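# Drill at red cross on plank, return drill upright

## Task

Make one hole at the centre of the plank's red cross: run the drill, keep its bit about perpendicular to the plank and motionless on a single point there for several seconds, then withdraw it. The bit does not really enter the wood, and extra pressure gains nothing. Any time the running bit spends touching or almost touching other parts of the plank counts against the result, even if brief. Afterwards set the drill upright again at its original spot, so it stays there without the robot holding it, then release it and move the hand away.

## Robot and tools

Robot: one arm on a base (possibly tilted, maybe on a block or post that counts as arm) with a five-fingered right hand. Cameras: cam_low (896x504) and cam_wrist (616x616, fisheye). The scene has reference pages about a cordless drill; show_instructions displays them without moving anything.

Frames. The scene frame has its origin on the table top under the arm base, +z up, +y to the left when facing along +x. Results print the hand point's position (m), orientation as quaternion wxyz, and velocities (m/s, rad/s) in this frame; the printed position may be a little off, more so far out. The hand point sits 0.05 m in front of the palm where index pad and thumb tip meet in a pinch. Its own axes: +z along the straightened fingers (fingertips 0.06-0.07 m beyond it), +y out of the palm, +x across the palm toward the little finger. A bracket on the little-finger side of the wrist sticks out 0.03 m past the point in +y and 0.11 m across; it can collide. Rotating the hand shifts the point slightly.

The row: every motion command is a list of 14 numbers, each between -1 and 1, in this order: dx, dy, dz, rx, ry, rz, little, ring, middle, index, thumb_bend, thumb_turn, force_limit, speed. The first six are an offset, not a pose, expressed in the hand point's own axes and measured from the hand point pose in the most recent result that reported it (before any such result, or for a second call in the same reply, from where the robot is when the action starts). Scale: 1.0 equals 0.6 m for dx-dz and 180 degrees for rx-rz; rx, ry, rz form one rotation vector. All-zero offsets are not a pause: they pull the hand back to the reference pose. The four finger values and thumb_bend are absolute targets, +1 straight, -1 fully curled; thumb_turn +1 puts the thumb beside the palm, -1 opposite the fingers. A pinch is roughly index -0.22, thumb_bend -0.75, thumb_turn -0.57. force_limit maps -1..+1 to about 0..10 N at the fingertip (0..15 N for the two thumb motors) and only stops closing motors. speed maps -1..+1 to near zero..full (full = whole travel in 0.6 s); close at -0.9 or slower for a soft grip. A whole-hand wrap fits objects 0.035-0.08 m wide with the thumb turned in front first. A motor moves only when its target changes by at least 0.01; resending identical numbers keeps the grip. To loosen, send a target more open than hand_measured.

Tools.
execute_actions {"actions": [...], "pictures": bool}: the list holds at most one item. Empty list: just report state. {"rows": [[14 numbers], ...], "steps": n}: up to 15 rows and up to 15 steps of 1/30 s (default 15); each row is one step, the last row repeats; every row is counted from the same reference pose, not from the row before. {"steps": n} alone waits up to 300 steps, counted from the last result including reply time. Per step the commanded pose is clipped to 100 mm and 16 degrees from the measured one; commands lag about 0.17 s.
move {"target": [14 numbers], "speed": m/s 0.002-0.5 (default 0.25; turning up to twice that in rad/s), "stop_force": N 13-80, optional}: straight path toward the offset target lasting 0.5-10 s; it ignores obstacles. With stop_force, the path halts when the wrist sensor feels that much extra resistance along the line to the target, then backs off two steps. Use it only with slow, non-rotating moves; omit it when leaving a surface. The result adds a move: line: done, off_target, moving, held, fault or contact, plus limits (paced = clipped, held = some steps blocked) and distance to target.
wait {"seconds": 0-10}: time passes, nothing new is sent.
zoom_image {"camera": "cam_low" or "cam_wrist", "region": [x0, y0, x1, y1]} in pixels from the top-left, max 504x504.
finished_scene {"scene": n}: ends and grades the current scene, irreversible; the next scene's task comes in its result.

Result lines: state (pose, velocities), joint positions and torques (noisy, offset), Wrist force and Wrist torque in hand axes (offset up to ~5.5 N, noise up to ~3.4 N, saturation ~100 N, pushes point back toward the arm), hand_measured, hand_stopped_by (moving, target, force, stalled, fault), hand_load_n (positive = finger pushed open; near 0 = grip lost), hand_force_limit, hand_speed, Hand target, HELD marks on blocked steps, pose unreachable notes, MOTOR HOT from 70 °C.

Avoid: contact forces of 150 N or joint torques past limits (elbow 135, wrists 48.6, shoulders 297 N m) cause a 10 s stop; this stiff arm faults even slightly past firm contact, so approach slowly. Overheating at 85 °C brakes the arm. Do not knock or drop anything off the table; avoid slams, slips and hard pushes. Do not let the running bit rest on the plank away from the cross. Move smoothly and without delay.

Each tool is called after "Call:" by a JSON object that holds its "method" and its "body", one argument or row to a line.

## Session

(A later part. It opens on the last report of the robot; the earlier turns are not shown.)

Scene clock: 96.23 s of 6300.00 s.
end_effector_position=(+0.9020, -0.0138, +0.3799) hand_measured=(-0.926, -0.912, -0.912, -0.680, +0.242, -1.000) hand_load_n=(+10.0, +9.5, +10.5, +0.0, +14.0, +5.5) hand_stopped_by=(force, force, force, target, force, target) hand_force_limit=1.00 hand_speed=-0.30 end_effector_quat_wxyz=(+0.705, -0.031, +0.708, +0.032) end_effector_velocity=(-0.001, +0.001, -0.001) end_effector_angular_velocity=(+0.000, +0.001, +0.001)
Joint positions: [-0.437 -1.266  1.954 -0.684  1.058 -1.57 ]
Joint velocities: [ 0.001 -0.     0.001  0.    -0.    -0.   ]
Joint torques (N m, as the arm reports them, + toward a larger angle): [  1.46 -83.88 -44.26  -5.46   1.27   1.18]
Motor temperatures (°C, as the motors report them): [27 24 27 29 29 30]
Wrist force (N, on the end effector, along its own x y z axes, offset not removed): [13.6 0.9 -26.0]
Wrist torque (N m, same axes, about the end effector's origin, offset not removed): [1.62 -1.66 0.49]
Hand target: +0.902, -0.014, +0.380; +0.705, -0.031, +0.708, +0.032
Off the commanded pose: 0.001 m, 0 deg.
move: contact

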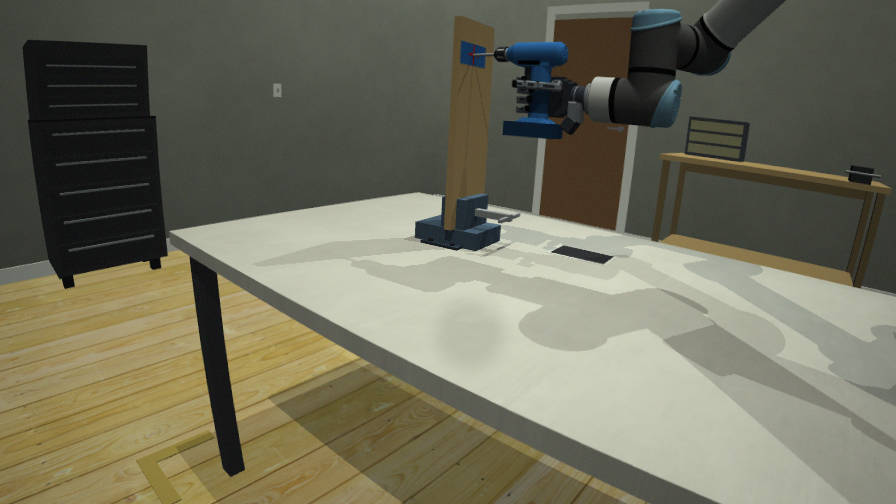

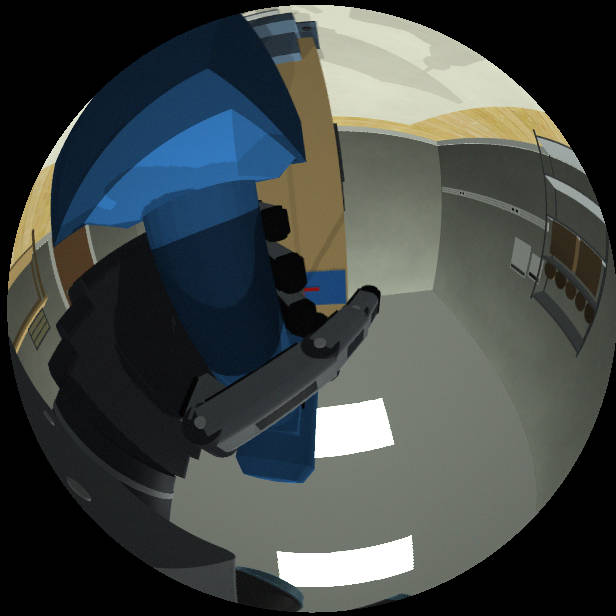

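On centre. Ease off slightly and pull the trigger.

Call:
{"method": "move", "body": {
  "target": [0,0,-0.0006,0,0,0,-0.98,-0.98,-0.98,-1,-1,-1,1,-0.8],
  "speed": 0.002
}}

Call:
{"method": "wait", "body": {
  "seconds": 5
}}

Call:
{"method": "zoom_image", "body": {
  "camera": "cam_low",
  "region": [445, 25, 525, 105]
}}

Scene clock: 99.10 s of 6300.00 s.
end_effector_position=(+0.9016, -0.0138, +0.3799) hand_measured=(-0.926, -0.912, -0.912, -0.864, +0.242, -1.000) hand_load_n=(+10.0, +10.0, +11.0, +10.0, +14.0, +6.0) hand_stopped_by=(force, force, force, force, force, target) hand_force_limit=1.00 hand_speed=-0.80 end_effector_quat_wxyz=(+0.705, -0.031, +0.708, +0.032) end_effector_velocity=(+0.000, -0.001, -0.000) end_effector_angular_velocity=(+0.000, -0.000, -0.001)
Joint positions: [-0.438 -1.266  1.955 -0.684  1.057 -1.57 ]
Joint velocities: [-0.001  0.     0.    -0.001 -0.     0.   ]
Joint torques (N m, as the arm reports them, + toward a larger angle): [-12.64 -92.08 -33.07  -6.23  -3.4    1.  ]
Motor temperatures (°C, as the motors report them): [27 24 27 29 29 30]
Wrist force (N, on the end effector, along its own x y z axes, offset not removed): [14.7 -1.2 -2.0]
Wrist torque (N m, same axes, about the end effector's origin, offset not removed): [-0.21 -0.94 0.58]
Hand target: +0.902, -0.014, +0.380; +0.705, -0.031, +0.708, +0.032
Off the commanded pose: 0.000 m, 0 deg.
move: done

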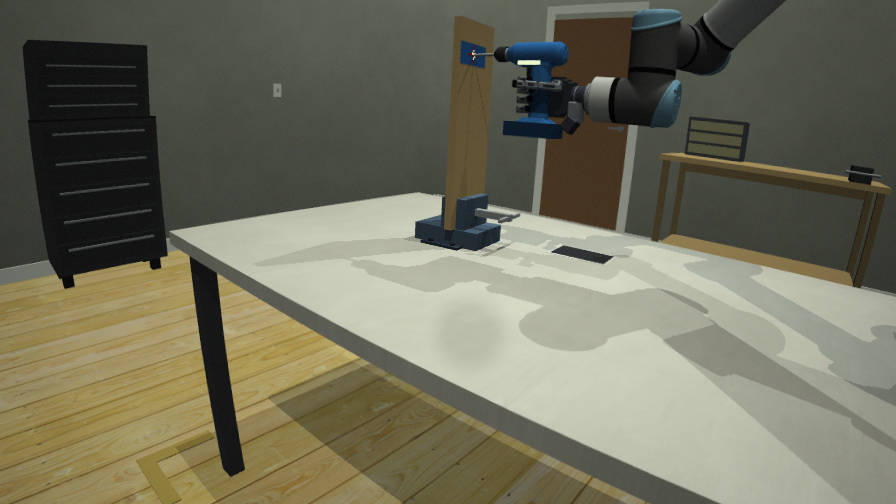

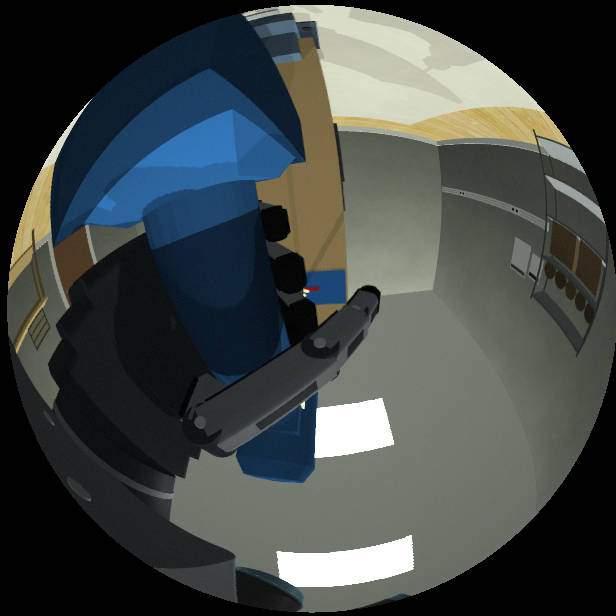

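Scene clock: 104.10 s of 6300.00 s.
end_effector_position=(+0.9016, -0.0138, +0.3799) hand_measured=(-0.926, -0.912, -0.912, -0.864, +0.242, -1.000) hand_load_n=(+10.0, +10.0, +11.0, +10.0, +14.0, +6.0) hand_stopped_by=(force, force, force, force, force, target) hand_force_limit=1.00 hand_speed=-0.80 end_effector_quat_wxyz=(+0.705, -0.031, +0.708, +0.032) end_effector_velocity=(+0.000, -0.000, +0.001) end_effector_angular_velocity=(-0.001, -0.002, +0.000)
Joint positions: [-0.438 -1.266  1.955 -0.684  1.057 -1.57 ]
Joint velocities: [ 0.    -0.001 -0.001  0.    -0.     0.   ]
Joint torques (N m, as the arm reports them, + toward a larger angle): [-12.13 -92.05 -32.65  -6.19  -3.55   0.08]
Motor temperatures (°C, as the motors report them): [27 24 27 29 29 30]
Wrist force (N, on the end effector, along its own x y z axes, offset not removed): [10.6 -3.1 1.6]
Wrist torque (N m, same axes, about the end effector's origin, offset not removed): [-0.70 -0.49 0.10]
Hand target: +0.902, -0.014, +0.380; +0.705, -0.031, +0.708, +0.032
Off the commanded pose: 0.000 m, 0 deg.
Steps of this call (steps 1 to 150: nothing new was sent). Readings (end_effector_position | what the end effector reports):
1: (+0.9016, -0.0138, +0.3799) | hand_measured=(-0.926, -0.912, -0.912, -0.864, +0.242, -1.000) hand_load_n=(+10.0, +10.0, +11.0, +10.0, +14.0, +6.0) hand_stopped_by=(force, force, force, force, force, target) hand_force_limit=1.00 hand_speed=-0.80
2: (+0.9016, -0.0138, +0.3799) | hand_measured=(-0.926, -0.912, -0.912, -0.864, +0.242, -1.000) hand_load_n=(+10.0, +10.0, +11.0, +10.0, +14.0, +6.0) hand_stopped_by=(force, force, force, force, force, target) hand_force_limit=1.00 hand_speed=-0.80
4: (+0.9016, -0.0138, +0.3799) | hand_measured=(-0.926, -0.912, -0.912, -0.864, +0.242, -1.000) hand_load_n=(+10.0, +10.0, +11.0, +10.0, +14.0, +6.0) hand_stopped_by=(force, force, force, force, force, target) hand_force_limit=1.00 hand_speed=-0.80
8: (+0.9016, -0.0138, +0.3799) | hand_measured=(-0.926, -0.912, -0.912, -0.864, +0.242, -1.000) hand_load_n=(+10.0, +10.0, +11.0, +10.0, +14.0, +6.0) hand_stopped_by=(force, force, force, force, force, target) hand_force_limit=1.00 hand_speed=-0.80
150: the state above

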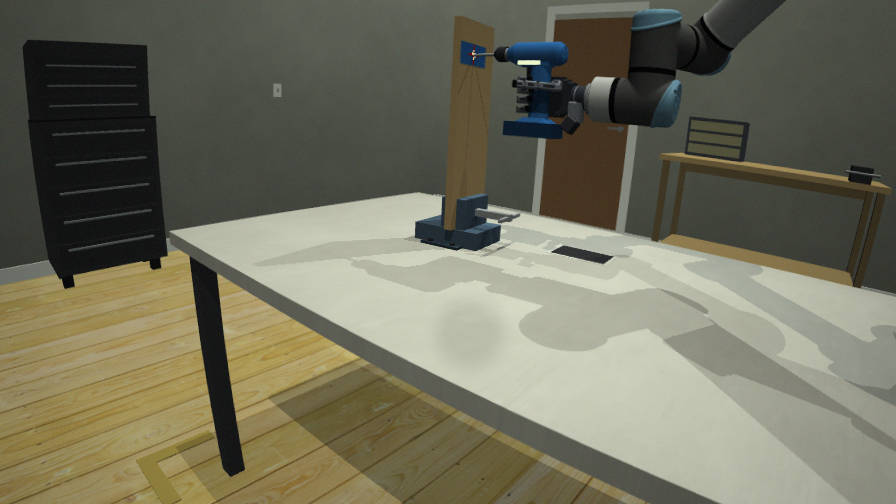

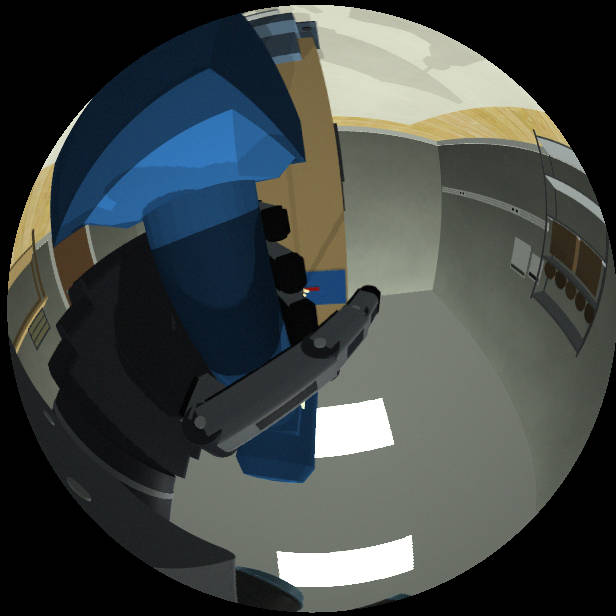

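Region (445, 25, 525, 105) of cam_low's 896x504 image, scaled by 6.300, with more detail than that image has.

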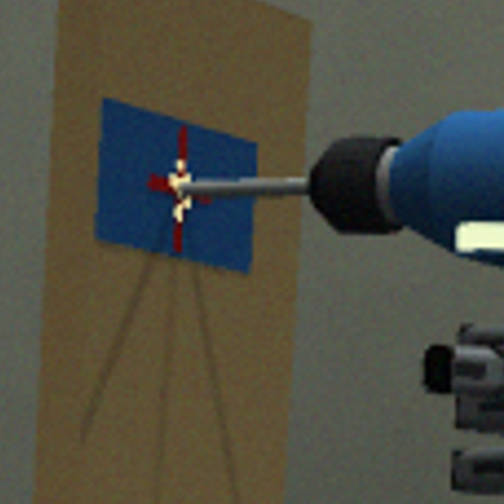

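Call:
{"method": "move", "body": {
  "target": [0,0,0,0,0,0,-0.98,-0.98,-0.98,-0.65,-1,-1,1,-0.3],
  "speed": 0.002
}}

Call:
{"method": "move", "body": {
  "target": [0,0,-0.05,0,0,0,-0.98,-0.98,-0.98,-0.65,-1,-1,1,-0.3],
  "speed": 0.05
}}

Call:
{"method": "zoom_image", "body": {
  "camera": "cam_low",
  "region": [445, 25, 525, 105]
}}

Scene clock: 106.73 s of 6300.00 s.
end_effector_position=(+0.9016, -0.0138, +0.3799) hand_measured=(-0.926, -0.912, -0.912, -0.650, +0.242, -1.000) hand_load_n=(+9.5, +9.5, +10.5, +0.0, +14.0, +5.5) hand_stopped_by=(force, force, force, target, force, target) hand_force_limit=1.00 hand_speed=-0.30 end_effector_quat_wxyz=(+0.705, -0.031, +0.708, +0.032) end_effector_velocity=(+0.001, -0.001, +0.000) end_effector_angular_velocity=(-0.000, -0.000, -0.001)
Joint positions: [-0.438 -1.266  1.955 -0.684  1.057 -1.57 ]
Joint velocities: [-0.001  0.    -0.001  0.     0.     0.   ]
Joint torques (N m, as the arm reports them, + toward a larger angle): [-12.22 -91.73 -33.83  -6.18  -3.48   0.25]
Motor temperatures (°C, as the motors report them): [27 24 27 29 29 30]
Wrist force (N, on the end effector, along its own x y z axes, offset not removed): [13.7 -6.9 -7.4]
Wrist torque (N m, same axes, about the end effector's origin, offset not removed): [-0.61 -0.58 0.39]
Hand target: +0.902, -0.014, +0.380; +0.705, -0.031, +0.708, +0.032
Off the commanded pose: 0.000 m, 0 deg.
move: done

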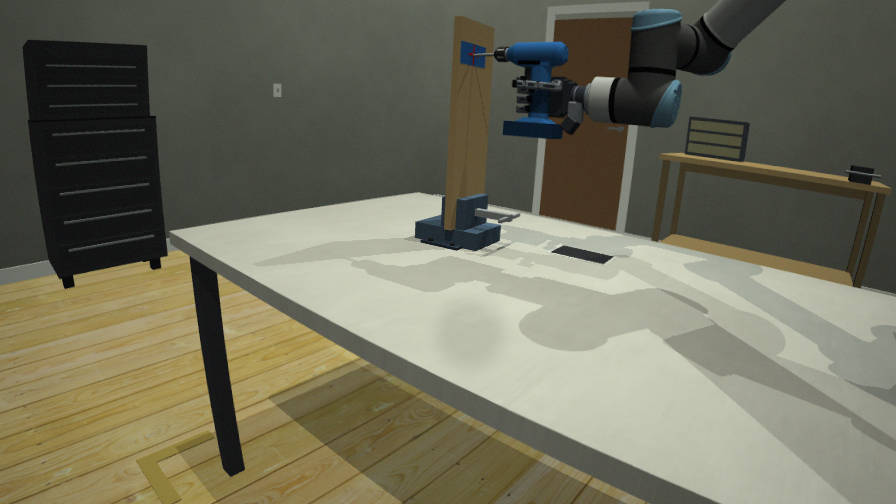

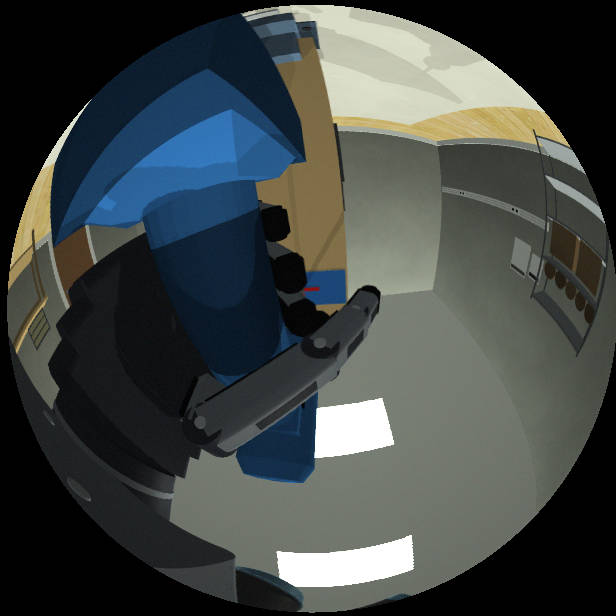

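Scene clock: 107.77 s of 6300.00 s.
end_effector_position=(+0.8720, -0.0165, +0.3800) hand_measured=(-0.926, -0.912, -0.912, -0.650, +0.242, -1.000) hand_load_n=(+9.5, +9.5, +10.5, +0.0, +14.0, +5.5) hand_stopped_by=(force, force, force, target, force, target) hand_force_limit=1.00 hand_speed=-0.30 end_effector_quat_wxyz=(+0.705, -0.031, +0.708, +0.032) end_effector_velocity=(-0.003, +0.001, +0.001) end_effector_angular_velocity=(-0.000, -0.001, +0.001)
Joint positions: [-0.462 -1.307  2.012 -0.7    1.033 -1.57 ]
Joint velocities: [-0.001 -0.004  0.005 -0.002 -0.002  0.   ]
Joint torques (N m, as the arm reports them, + toward a larger angle): [-14.79 -89.73 -31.68  -6.57  -3.45  -1.04]
Motor temperatures (°C, as the motors report them): [27 24 27 29 29 30]
Wrist force (N, on the end effector, along its own x y z axes, offset not removed): [12.4 0.3 1.1]
Wrist torque (N m, same axes, about the end effector's origin, offset not removed): [0.09 -0.52 0.50]
Hand target: +0.872, -0.017, +0.380; +0.705, -0.031, +0.708, +0.032
Off the commanded pose: 0.000 m, 0 deg.
move: done

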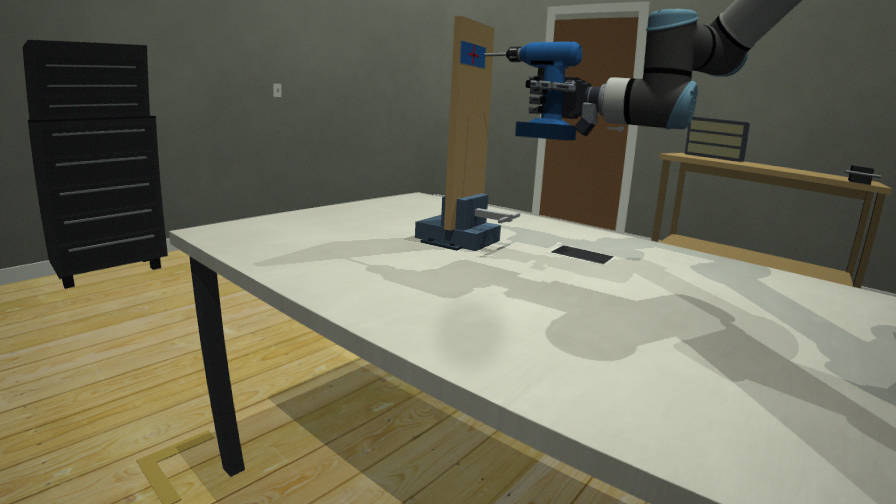

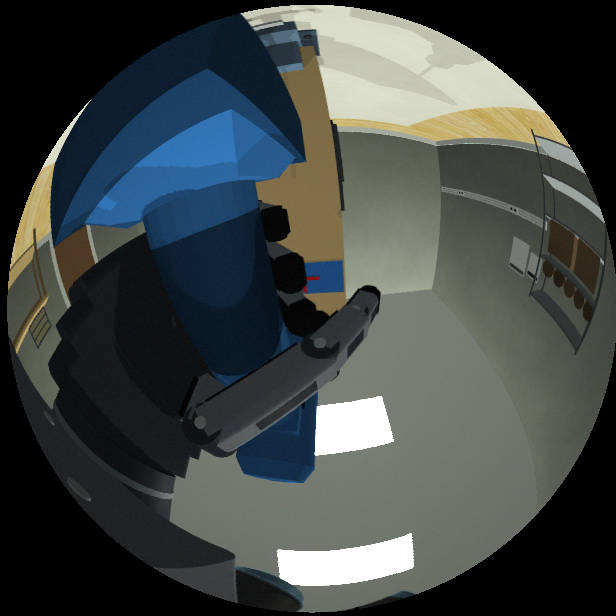

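Region (445, 25, 525, 105) of cam_low's 896x504 image, scaled by 6.300, with more detail than that image has.

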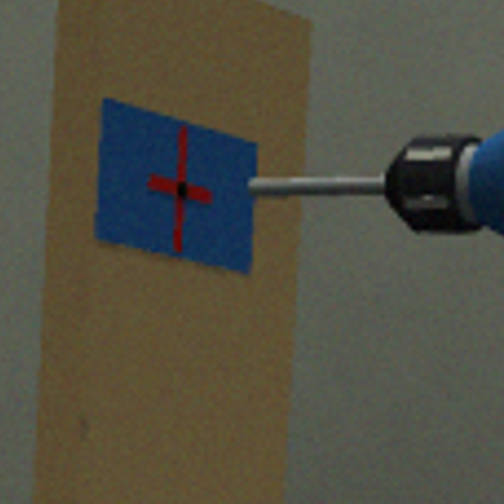

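Call:
{"method": "move", "body": {
  "target": [0.425,-0.197,-0.1247,0.011,0,0,-0.98,-0.98,-0.98,-0.65,-1,-1,1,-0.3],
  "speed": 0.13
}}

Call:
{"method": "move", "body": {
  "target": [0.009,0,0,0,0,0,-0.98,-0.98,-0.98,-0.65,-1,-1,1,-0.3],
  "speed": 0.01
}}

Call:
{"method": "zoom_image", "body": {
  "camera": "cam_low",
  "region": [520, 155, 680, 280]
}}

Scene clock: 114.83 s of 6300.00 s.
end_effector_position=(+0.8076, -0.1408, +0.1255) hand_measured=(-0.926, -0.912, -0.912, -0.650, +0.242, -1.000) hand_load_n=(+9.5, +9.5, +10.5, +0.0, +14.0, +5.5) hand_stopped_by=(force, force, force, target, force, target) hand_force_limit=1.00 hand_speed=-0.30 end_effector_quat_wxyz=(+0.706, -0.019, +0.708, +0.020) end_effector_velocity=(+0.000, -0.002, -0.002) end_effector_angular_velocity=(-0.001, -0.002, -0.000)
Joint positions: [-0.693 -0.955  2.158 -1.198  0.836 -1.572]
Joint velocities: [-0.002  0.004 -0.002 -0.005 -0.002  0.   ]
Joint torques (N m, as the arm reports them, + toward a larger angle): [-10.15 -60.02 -27.45  -5.77  -3.82   1.82]
Motor temperatures (°C, as the motors report them): [27 24 27 29 29 30]
Wrist force (N, on the end effector, along its own x y z axes, offset not removed): [11.5 1.1 2.6]
Wrist torque (N m, same axes, about the end effector's origin, offset not removed): [0.21 -0.59 0.32]
Hand target: +0.808, -0.141, +0.125; +0.706, -0.019, +0.708, +0.020
Off the commanded pose: 0.001 m, 0 deg.
move: done

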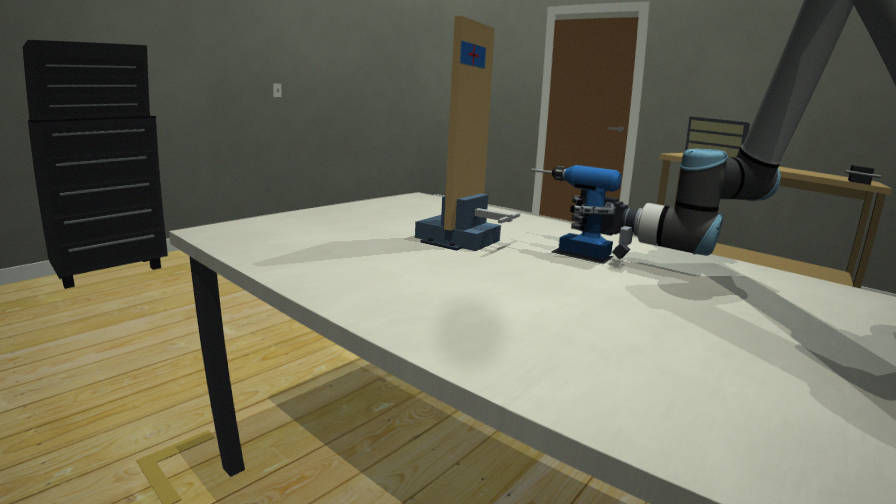

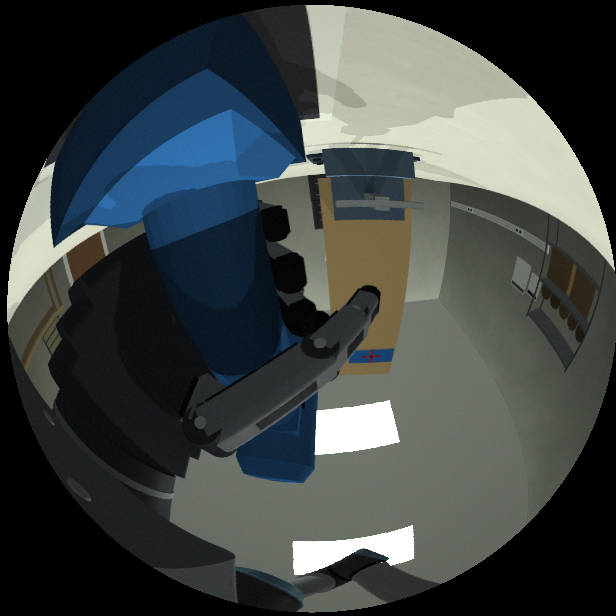

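Scene clock: 115.60 s of 6300.00 s.
end_effector_position=(+0.8076, -0.1408, +0.1204) hand_measured=(-0.926, -0.912, -0.912, -0.650, +0.242, -1.000) hand_load_n=(+9.5, +9.5, +10.5, +0.0, +14.0, +5.5) hand_stopped_by=(force, force, force, target, force, target) hand_force_limit=1.00 hand_speed=-0.30 end_effector_quat_wxyz=(+0.706, -0.019, +0.708, +0.020) end_effector_velocity=(-0.000, -0.001, -0.002) end_effector_angular_velocity=(-0.001, -0.000, -0.001)
Joint positions: [-0.693 -0.946  2.157 -1.207  0.836 -1.571]
Joint velocities: [-0.001  0.004 -0.    -0.005  0.    -0.   ]
Joint torques (N m, as the arm reports them, + toward a larger angle): [  0.99 -65.66 -27.35  -5.38   0.9   -1.84]
Motor temperatures (°C, as the motors report them): [27 24 27 29 29 30]
Wrist force (N, on the end effector, along its own x y z axes, offset not removed): [14.4 -2.1 2.6]
Wrist torque (N m, same axes, about the end effector's origin, offset not removed): [-0.20 -1.08 0.40]
Hand target: +0.808, -0.141, +0.120; +0.706, -0.019, +0.708, +0.020
Off the commanded pose: 0.000 m, 0 deg.
move: done

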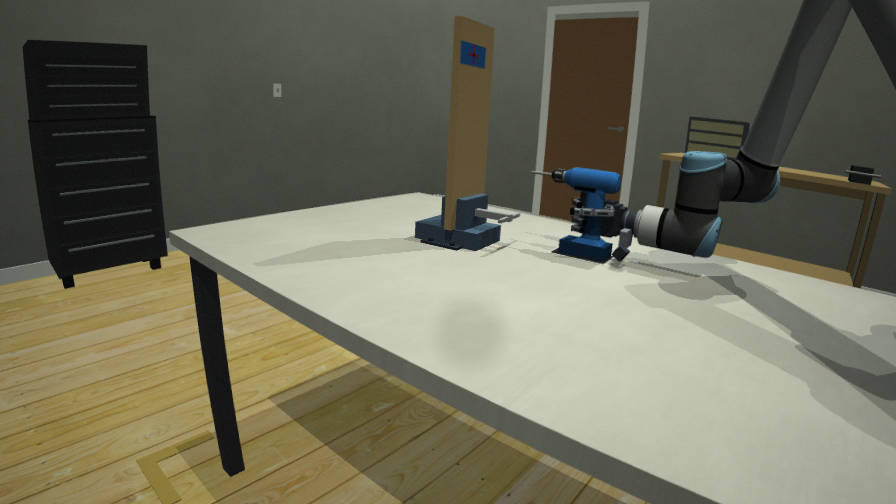

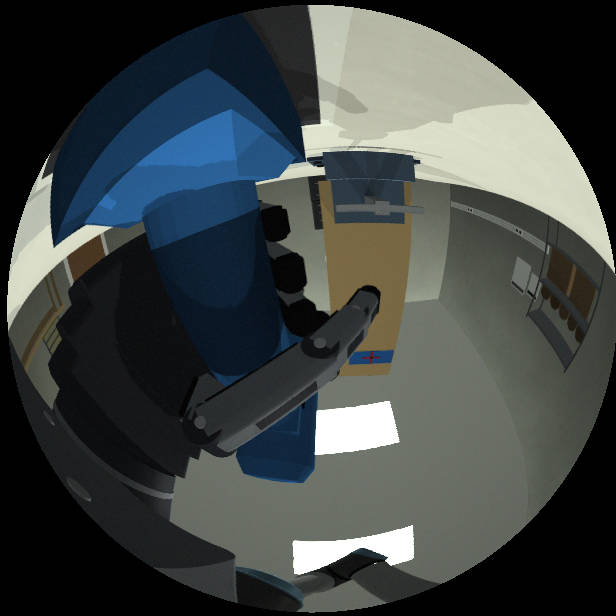

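Region (520, 155, 680, 280) of cam_low's 896x504 image, scaled by 3.150, with more detail than that image has; it fills the top 394 rows of this view, and the rest is white.

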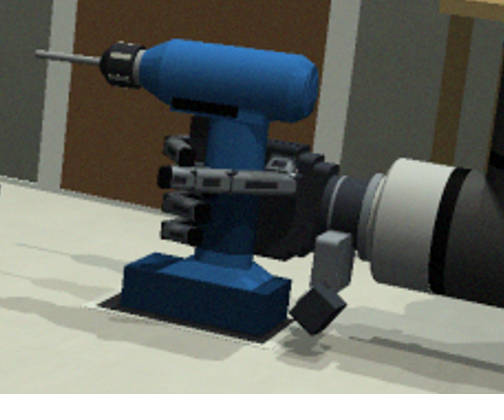

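Call:
{"method": "move", "body": {
  "target": [0.004,0.001,0.0055,0,0,0,-0.98,-0.98,-0.98,-0.65,-1,-1,1,-0.3],
  "speed": 0.005
}}

Call:
{"method": "move", "body": {
  "target": [0,0,0,0,0,0,1,1,1,1,1,-1,1,-0.4],
  "speed": 0.01
}}

Call:
{"method": "move", "body": {
  "target": [0,-0.03,-0.07,0,0,0,1,1,1,1,1,-1,1,-0.4],
  "speed": 0.05
}}

Call:
{"method": "move", "body": {
  "target": [0,0,-0.25,0,0,0,1,1,1,1,1,-1,1,-0.4],
  "speed": 0.15
}}

Call:
{"method": "zoom_image", "body": {
  "camera": "cam_low",
  "region": [520, 155, 680, 280]
}}

Scene clock: 121.23 s of 6300.00 s.
end_effector_position=(+0.8108, -0.1401, +0.1182) hand_measured=(-0.926, -0.912, -0.912, -0.650, +0.242, -1.000) hand_load_n=(+10.0, +9.5, +10.5, +0.0, +14.0, +5.5) hand_stopped_by=(force, force, force, target, force, target) hand_force_limit=1.00 hand_speed=-0.30 end_effector_quat_wxyz=(+0.706, -0.019, +0.708, +0.020) end_effector_velocity=(-0.000, +0.001, -0.002) end_effector_angular_velocity=(+0.002, +0.002, -0.000)
Joint positions: [-0.689 -0.94   2.152 -1.207  0.841 -1.571]
Joint velocities: [0.001 0.002 0.    0.    0.002 0.   ]
Joint torques (N m, as the arm reports them, + toward a larger angle): [  9.34 -45.8  -21.48  -0.76   4.2    1.65]
Motor temperatures (°C, as the motors report them): [27 24 27 29 29 30]
Wrist force (N, on the end effector, along its own x y z axes, offset not removed): [-13.6 -0.6 -9.0]
Wrist torque (N m, same axes, about the end effector's origin, offset not removed): [0.17 -0.06 -0.79]
Hand target: +0.811, -0.140, +0.118; +0.706, -0.019, +0.708, +0.020
Off the commanded pose: 0.000 m, 0 deg.
move: done

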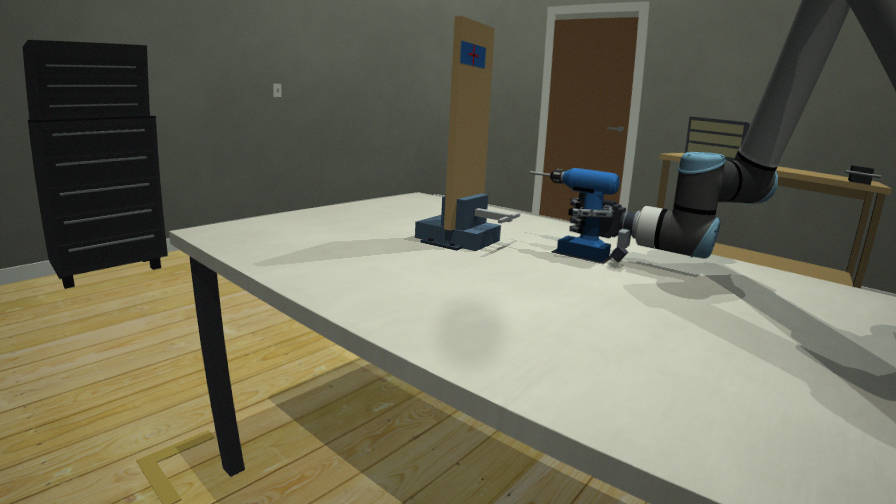

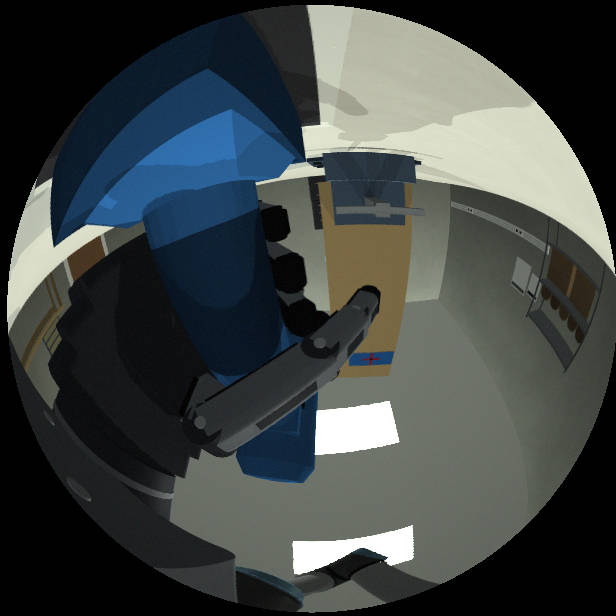

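Scene clock: 123.43 s of 6300.00 s.
end_effector_position=(+0.8108, -0.1401, +0.1182) hand_measured=(+1.000, +1.000, +1.000, +1.000, +1.000, -1.000) hand_load_n=(+0.0, +0.0, +0.0, +0.0, +0.0, +0.0) hand_stopped_by=(target, target, target, target, target, target) hand_force_limit=1.00 hand_speed=-0.40 end_effector_quat_wxyz=(+0.706, -0.019, +0.708, +0.020) end_effector_velocity=(+0.001, -0.000, +0.001) end_effector_angular_velocity=(-0.002, -0.002, +0.000)
Joint positions: [-0.689 -0.94   2.152 -1.207  0.841 -1.571]
Joint velocities: [ 0.    -0.001 -0.001 -0.     0.    -0.   ]
Joint torques (N m, as the arm reports them, + toward a larger angle): [-10.76 -88.41  -8.78  -0.1   -3.63  -1.67]
Motor temperatures (°C, as the motors report them): [27 24 27 29 29 30]
Wrist force (N, on the end effector, along its own x y z axes, offset not removed): [-1.6 -1.5 -1.1]
Wrist torque (N m, same axes, about the end effector's origin, offset not removed): [-0.28 0.22 -0.15]
Hand target: +0.811, -0.140, +0.118; +0.706, -0.019, +0.708, +0.020
Off the commanded pose: 0.000 m, 0 deg.
move: done

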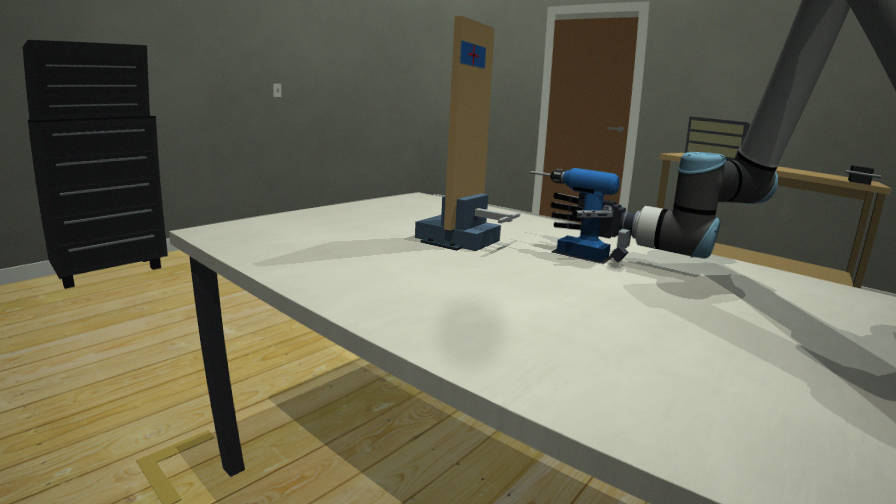

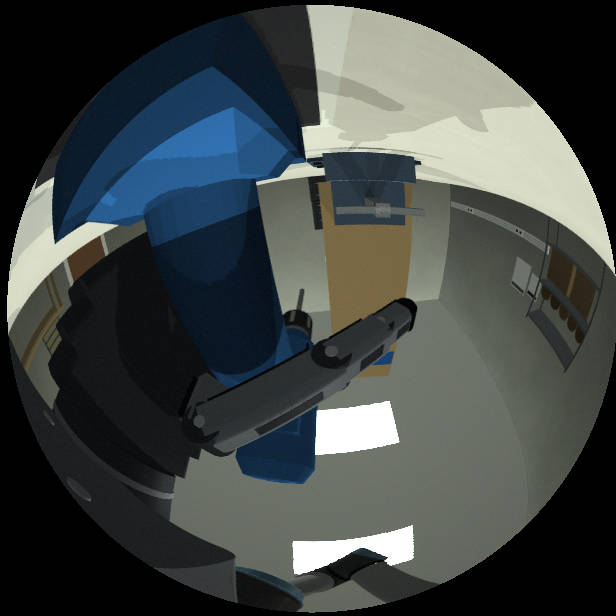

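Scene clock: 124.80 s of 6300.00 s.
end_effector_position=(+0.7701, -0.1603, +0.1183) hand_measured=(+1.000, +1.000, +1.000, +1.000, +1.000, -1.000) hand_load_n=(+0.0, +0.0, +0.0, +0.0, +0.0, +0.0) hand_stopped_by=(target, target, target, target, target, target) hand_force_limit=1.00 hand_speed=-0.40 end_effector_quat_wxyz=(+0.706, -0.019, +0.708, +0.020) end_effector_velocity=(-0.003, +0.000, -0.001) end_effector_angular_velocity=(+0.002, +0.002, +0.000)
Joint positions: [-0.765 -0.96   2.211 -1.245  0.764 -1.572]
Joint velocities: [-0.004 -0.     0.005 -0.002 -0.004  0.   ]
Joint torques (N m, as the arm reports them, + toward a larger angle): [ -9.26 -87.63  -6.21  -3.7   -3.75  -0.33]
Motor temperatures (°C, as the motors report them): [27 24 27 29 29 30]
Wrist force (N, on the end effector, along its own x y z axes, offset not removed): [-0.3 -5.6 5.2]
Wrist torque (N m, same axes, about the end effector's origin, offset not removed): [-1.08 -0.07 -0.13]
Hand target: +0.770, -0.160, +0.118; +0.706, -0.019, +0.708, +0.020
Off the commanded pose: 0.000 m, 0 deg.
move: done

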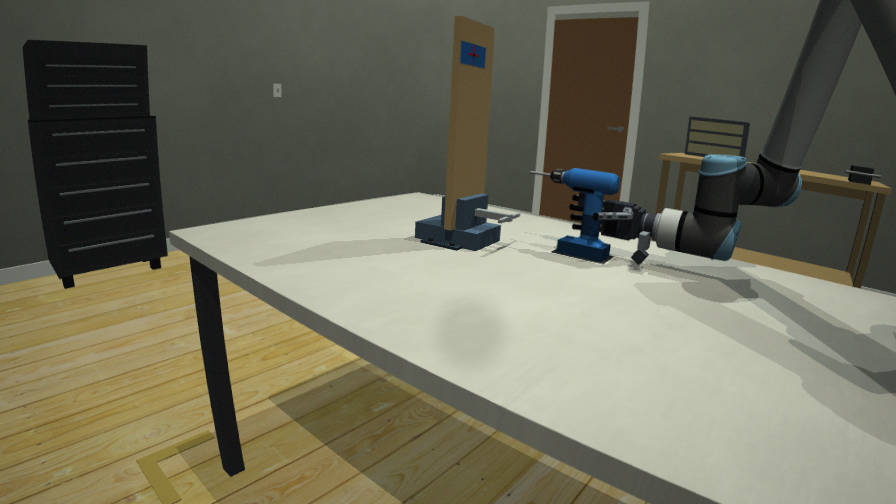

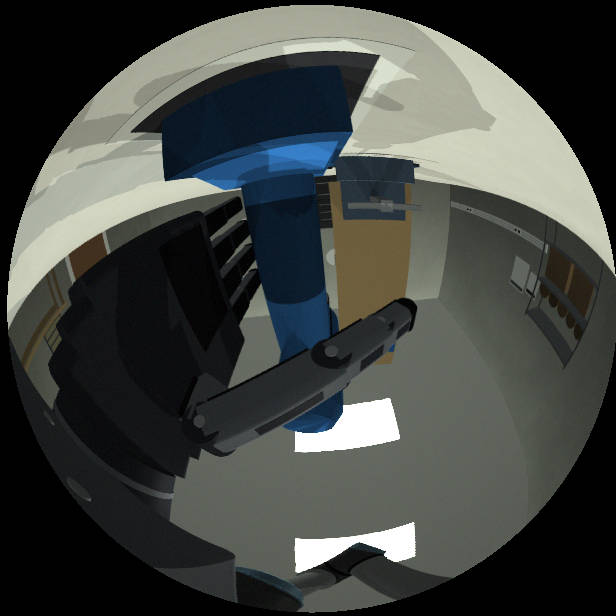

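Scene clock: 126.40 s of 6300.00 s.
end_effector_position=(+0.6207, -0.1686, +0.1187) hand_measured=(+1.000, +1.000, +1.000, +1.000, +1.000, -1.000) hand_load_n=(+0.0, +0.0, +0.0, +0.0, +0.0, +0.0) hand_stopped_by=(target, target, target, target, target, target) hand_force_limit=1.00 hand_speed=-0.40 end_effector_quat_wxyz=(+0.706, -0.019, +0.708, +0.020) end_effector_velocity=(-0.003, +0.000, -0.000) end_effector_angular_velocity=(+0.000, -0.001, +0.002)
Joint positions: [-1.027 -1.031  2.459 -1.42   0.503 -1.574]
Joint velocities: [-0.005 -0.     0.004 -0.005 -0.007  0.001]
Joint torques (N m, as the arm reports them, + toward a larger angle): [-15.84 -70.78   3.41  -2.68  -2.99   1.65]
Motor temperatures (°C, as the motors report them): [27 24 27 29 29 30]
Wrist force (N, on the end effector, along its own x y z axes, offset not removed): [-2.6 -1.5 1.7]
Wrist torque (N m, same axes, about the end effector's origin, offset not removed): [-0.38 0.27 -0.19]
Hand target: +0.620, -0.169, +0.119; +0.706, -0.019, +0.708, +0.020
Off the commanded pose: 0.000 m, 0 deg.
move: done

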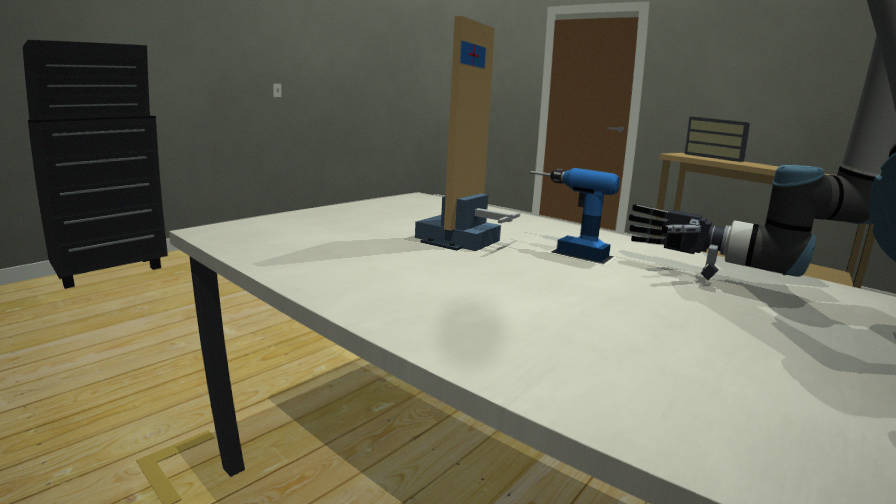

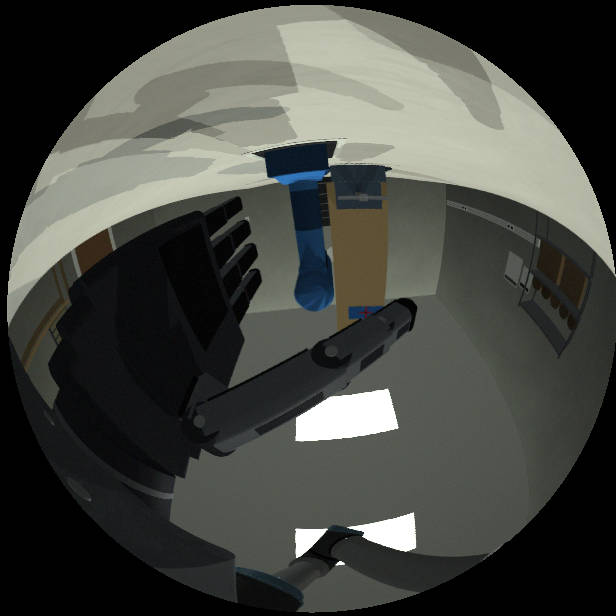

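Region (520, 155, 680, 280) of cam_low's 896x504 image, scaled by 3.150, with more detail than that image has; it fills the top 394 rows of this view, and the rest is white.

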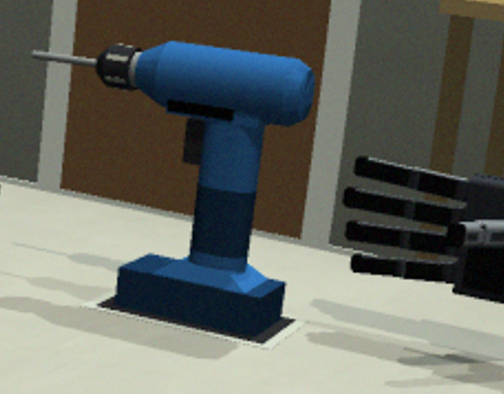

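Call:
{"method": "move", "body": {
  "target": [-0.08,-0.13,-0.03,0,0,0,1,1,1,1,1,-1,1,-0.4],
  "speed": 0.15
}}

Call:
{"method": "finished_scene", "body": {
  "scene": 2
}}

Scene clock: 129.47 s of 6300.00 s.
end_effector_position=(+0.6073, -0.2472, +0.1666) hand_measured=(+1.000, +1.000, +1.000, +1.000, +1.000, -1.000) hand_load_n=(+0.0, +0.0, +0.0, +0.0, +0.0, +0.0) hand_stopped_by=(target, target, target, target, target, target) hand_force_limit=1.00 hand_speed=-0.40 end_effector_quat_wxyz=(+0.706, -0.019, +0.708, +0.020) end_effector_velocity=(-0.001, -0.002, +0.001) end_effector_angular_velocity=(-0.000, +0.002, +0.000)
Joint positions: [-1.145 -1.123  2.385 -1.254  0.384 -1.576]
Joint velocities: [-0.004 -0.003 -0.003  0.011 -0.004 -0.005]
Joint torques (N m, as the arm reports them, + toward a larger angle): [-12.28 -72.96 -23.19   1.99  -3.71  -1.44]
Motor temperatures (°C, as the motors report them): [27 24 27 29 29 30]
Wrist force (N, on the end effector, along its own x y z axes, offset not removed): [-0.6 -2.8 -3.7]
Wrist torque (N m, same axes, about the end effector's origin, offset not removed): [-0.30 0.18 -0.24]
Hand target: +0.607, -0.247, +0.167; +0.706, -0.019, +0.708, +0.020
Off the commanded pose: 0.000 m, 0 deg.
move: done

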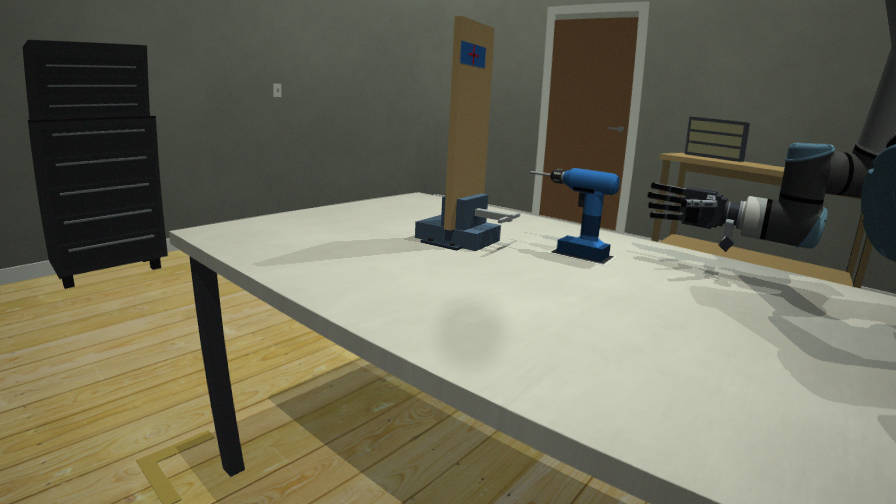

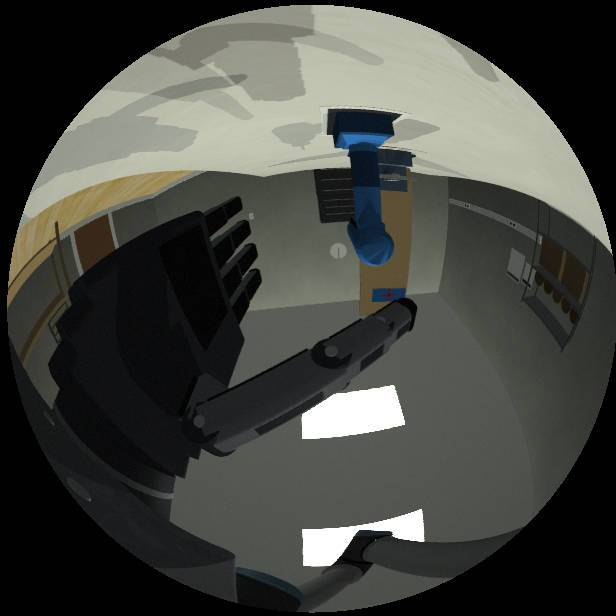

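The scene is finished: the task was done.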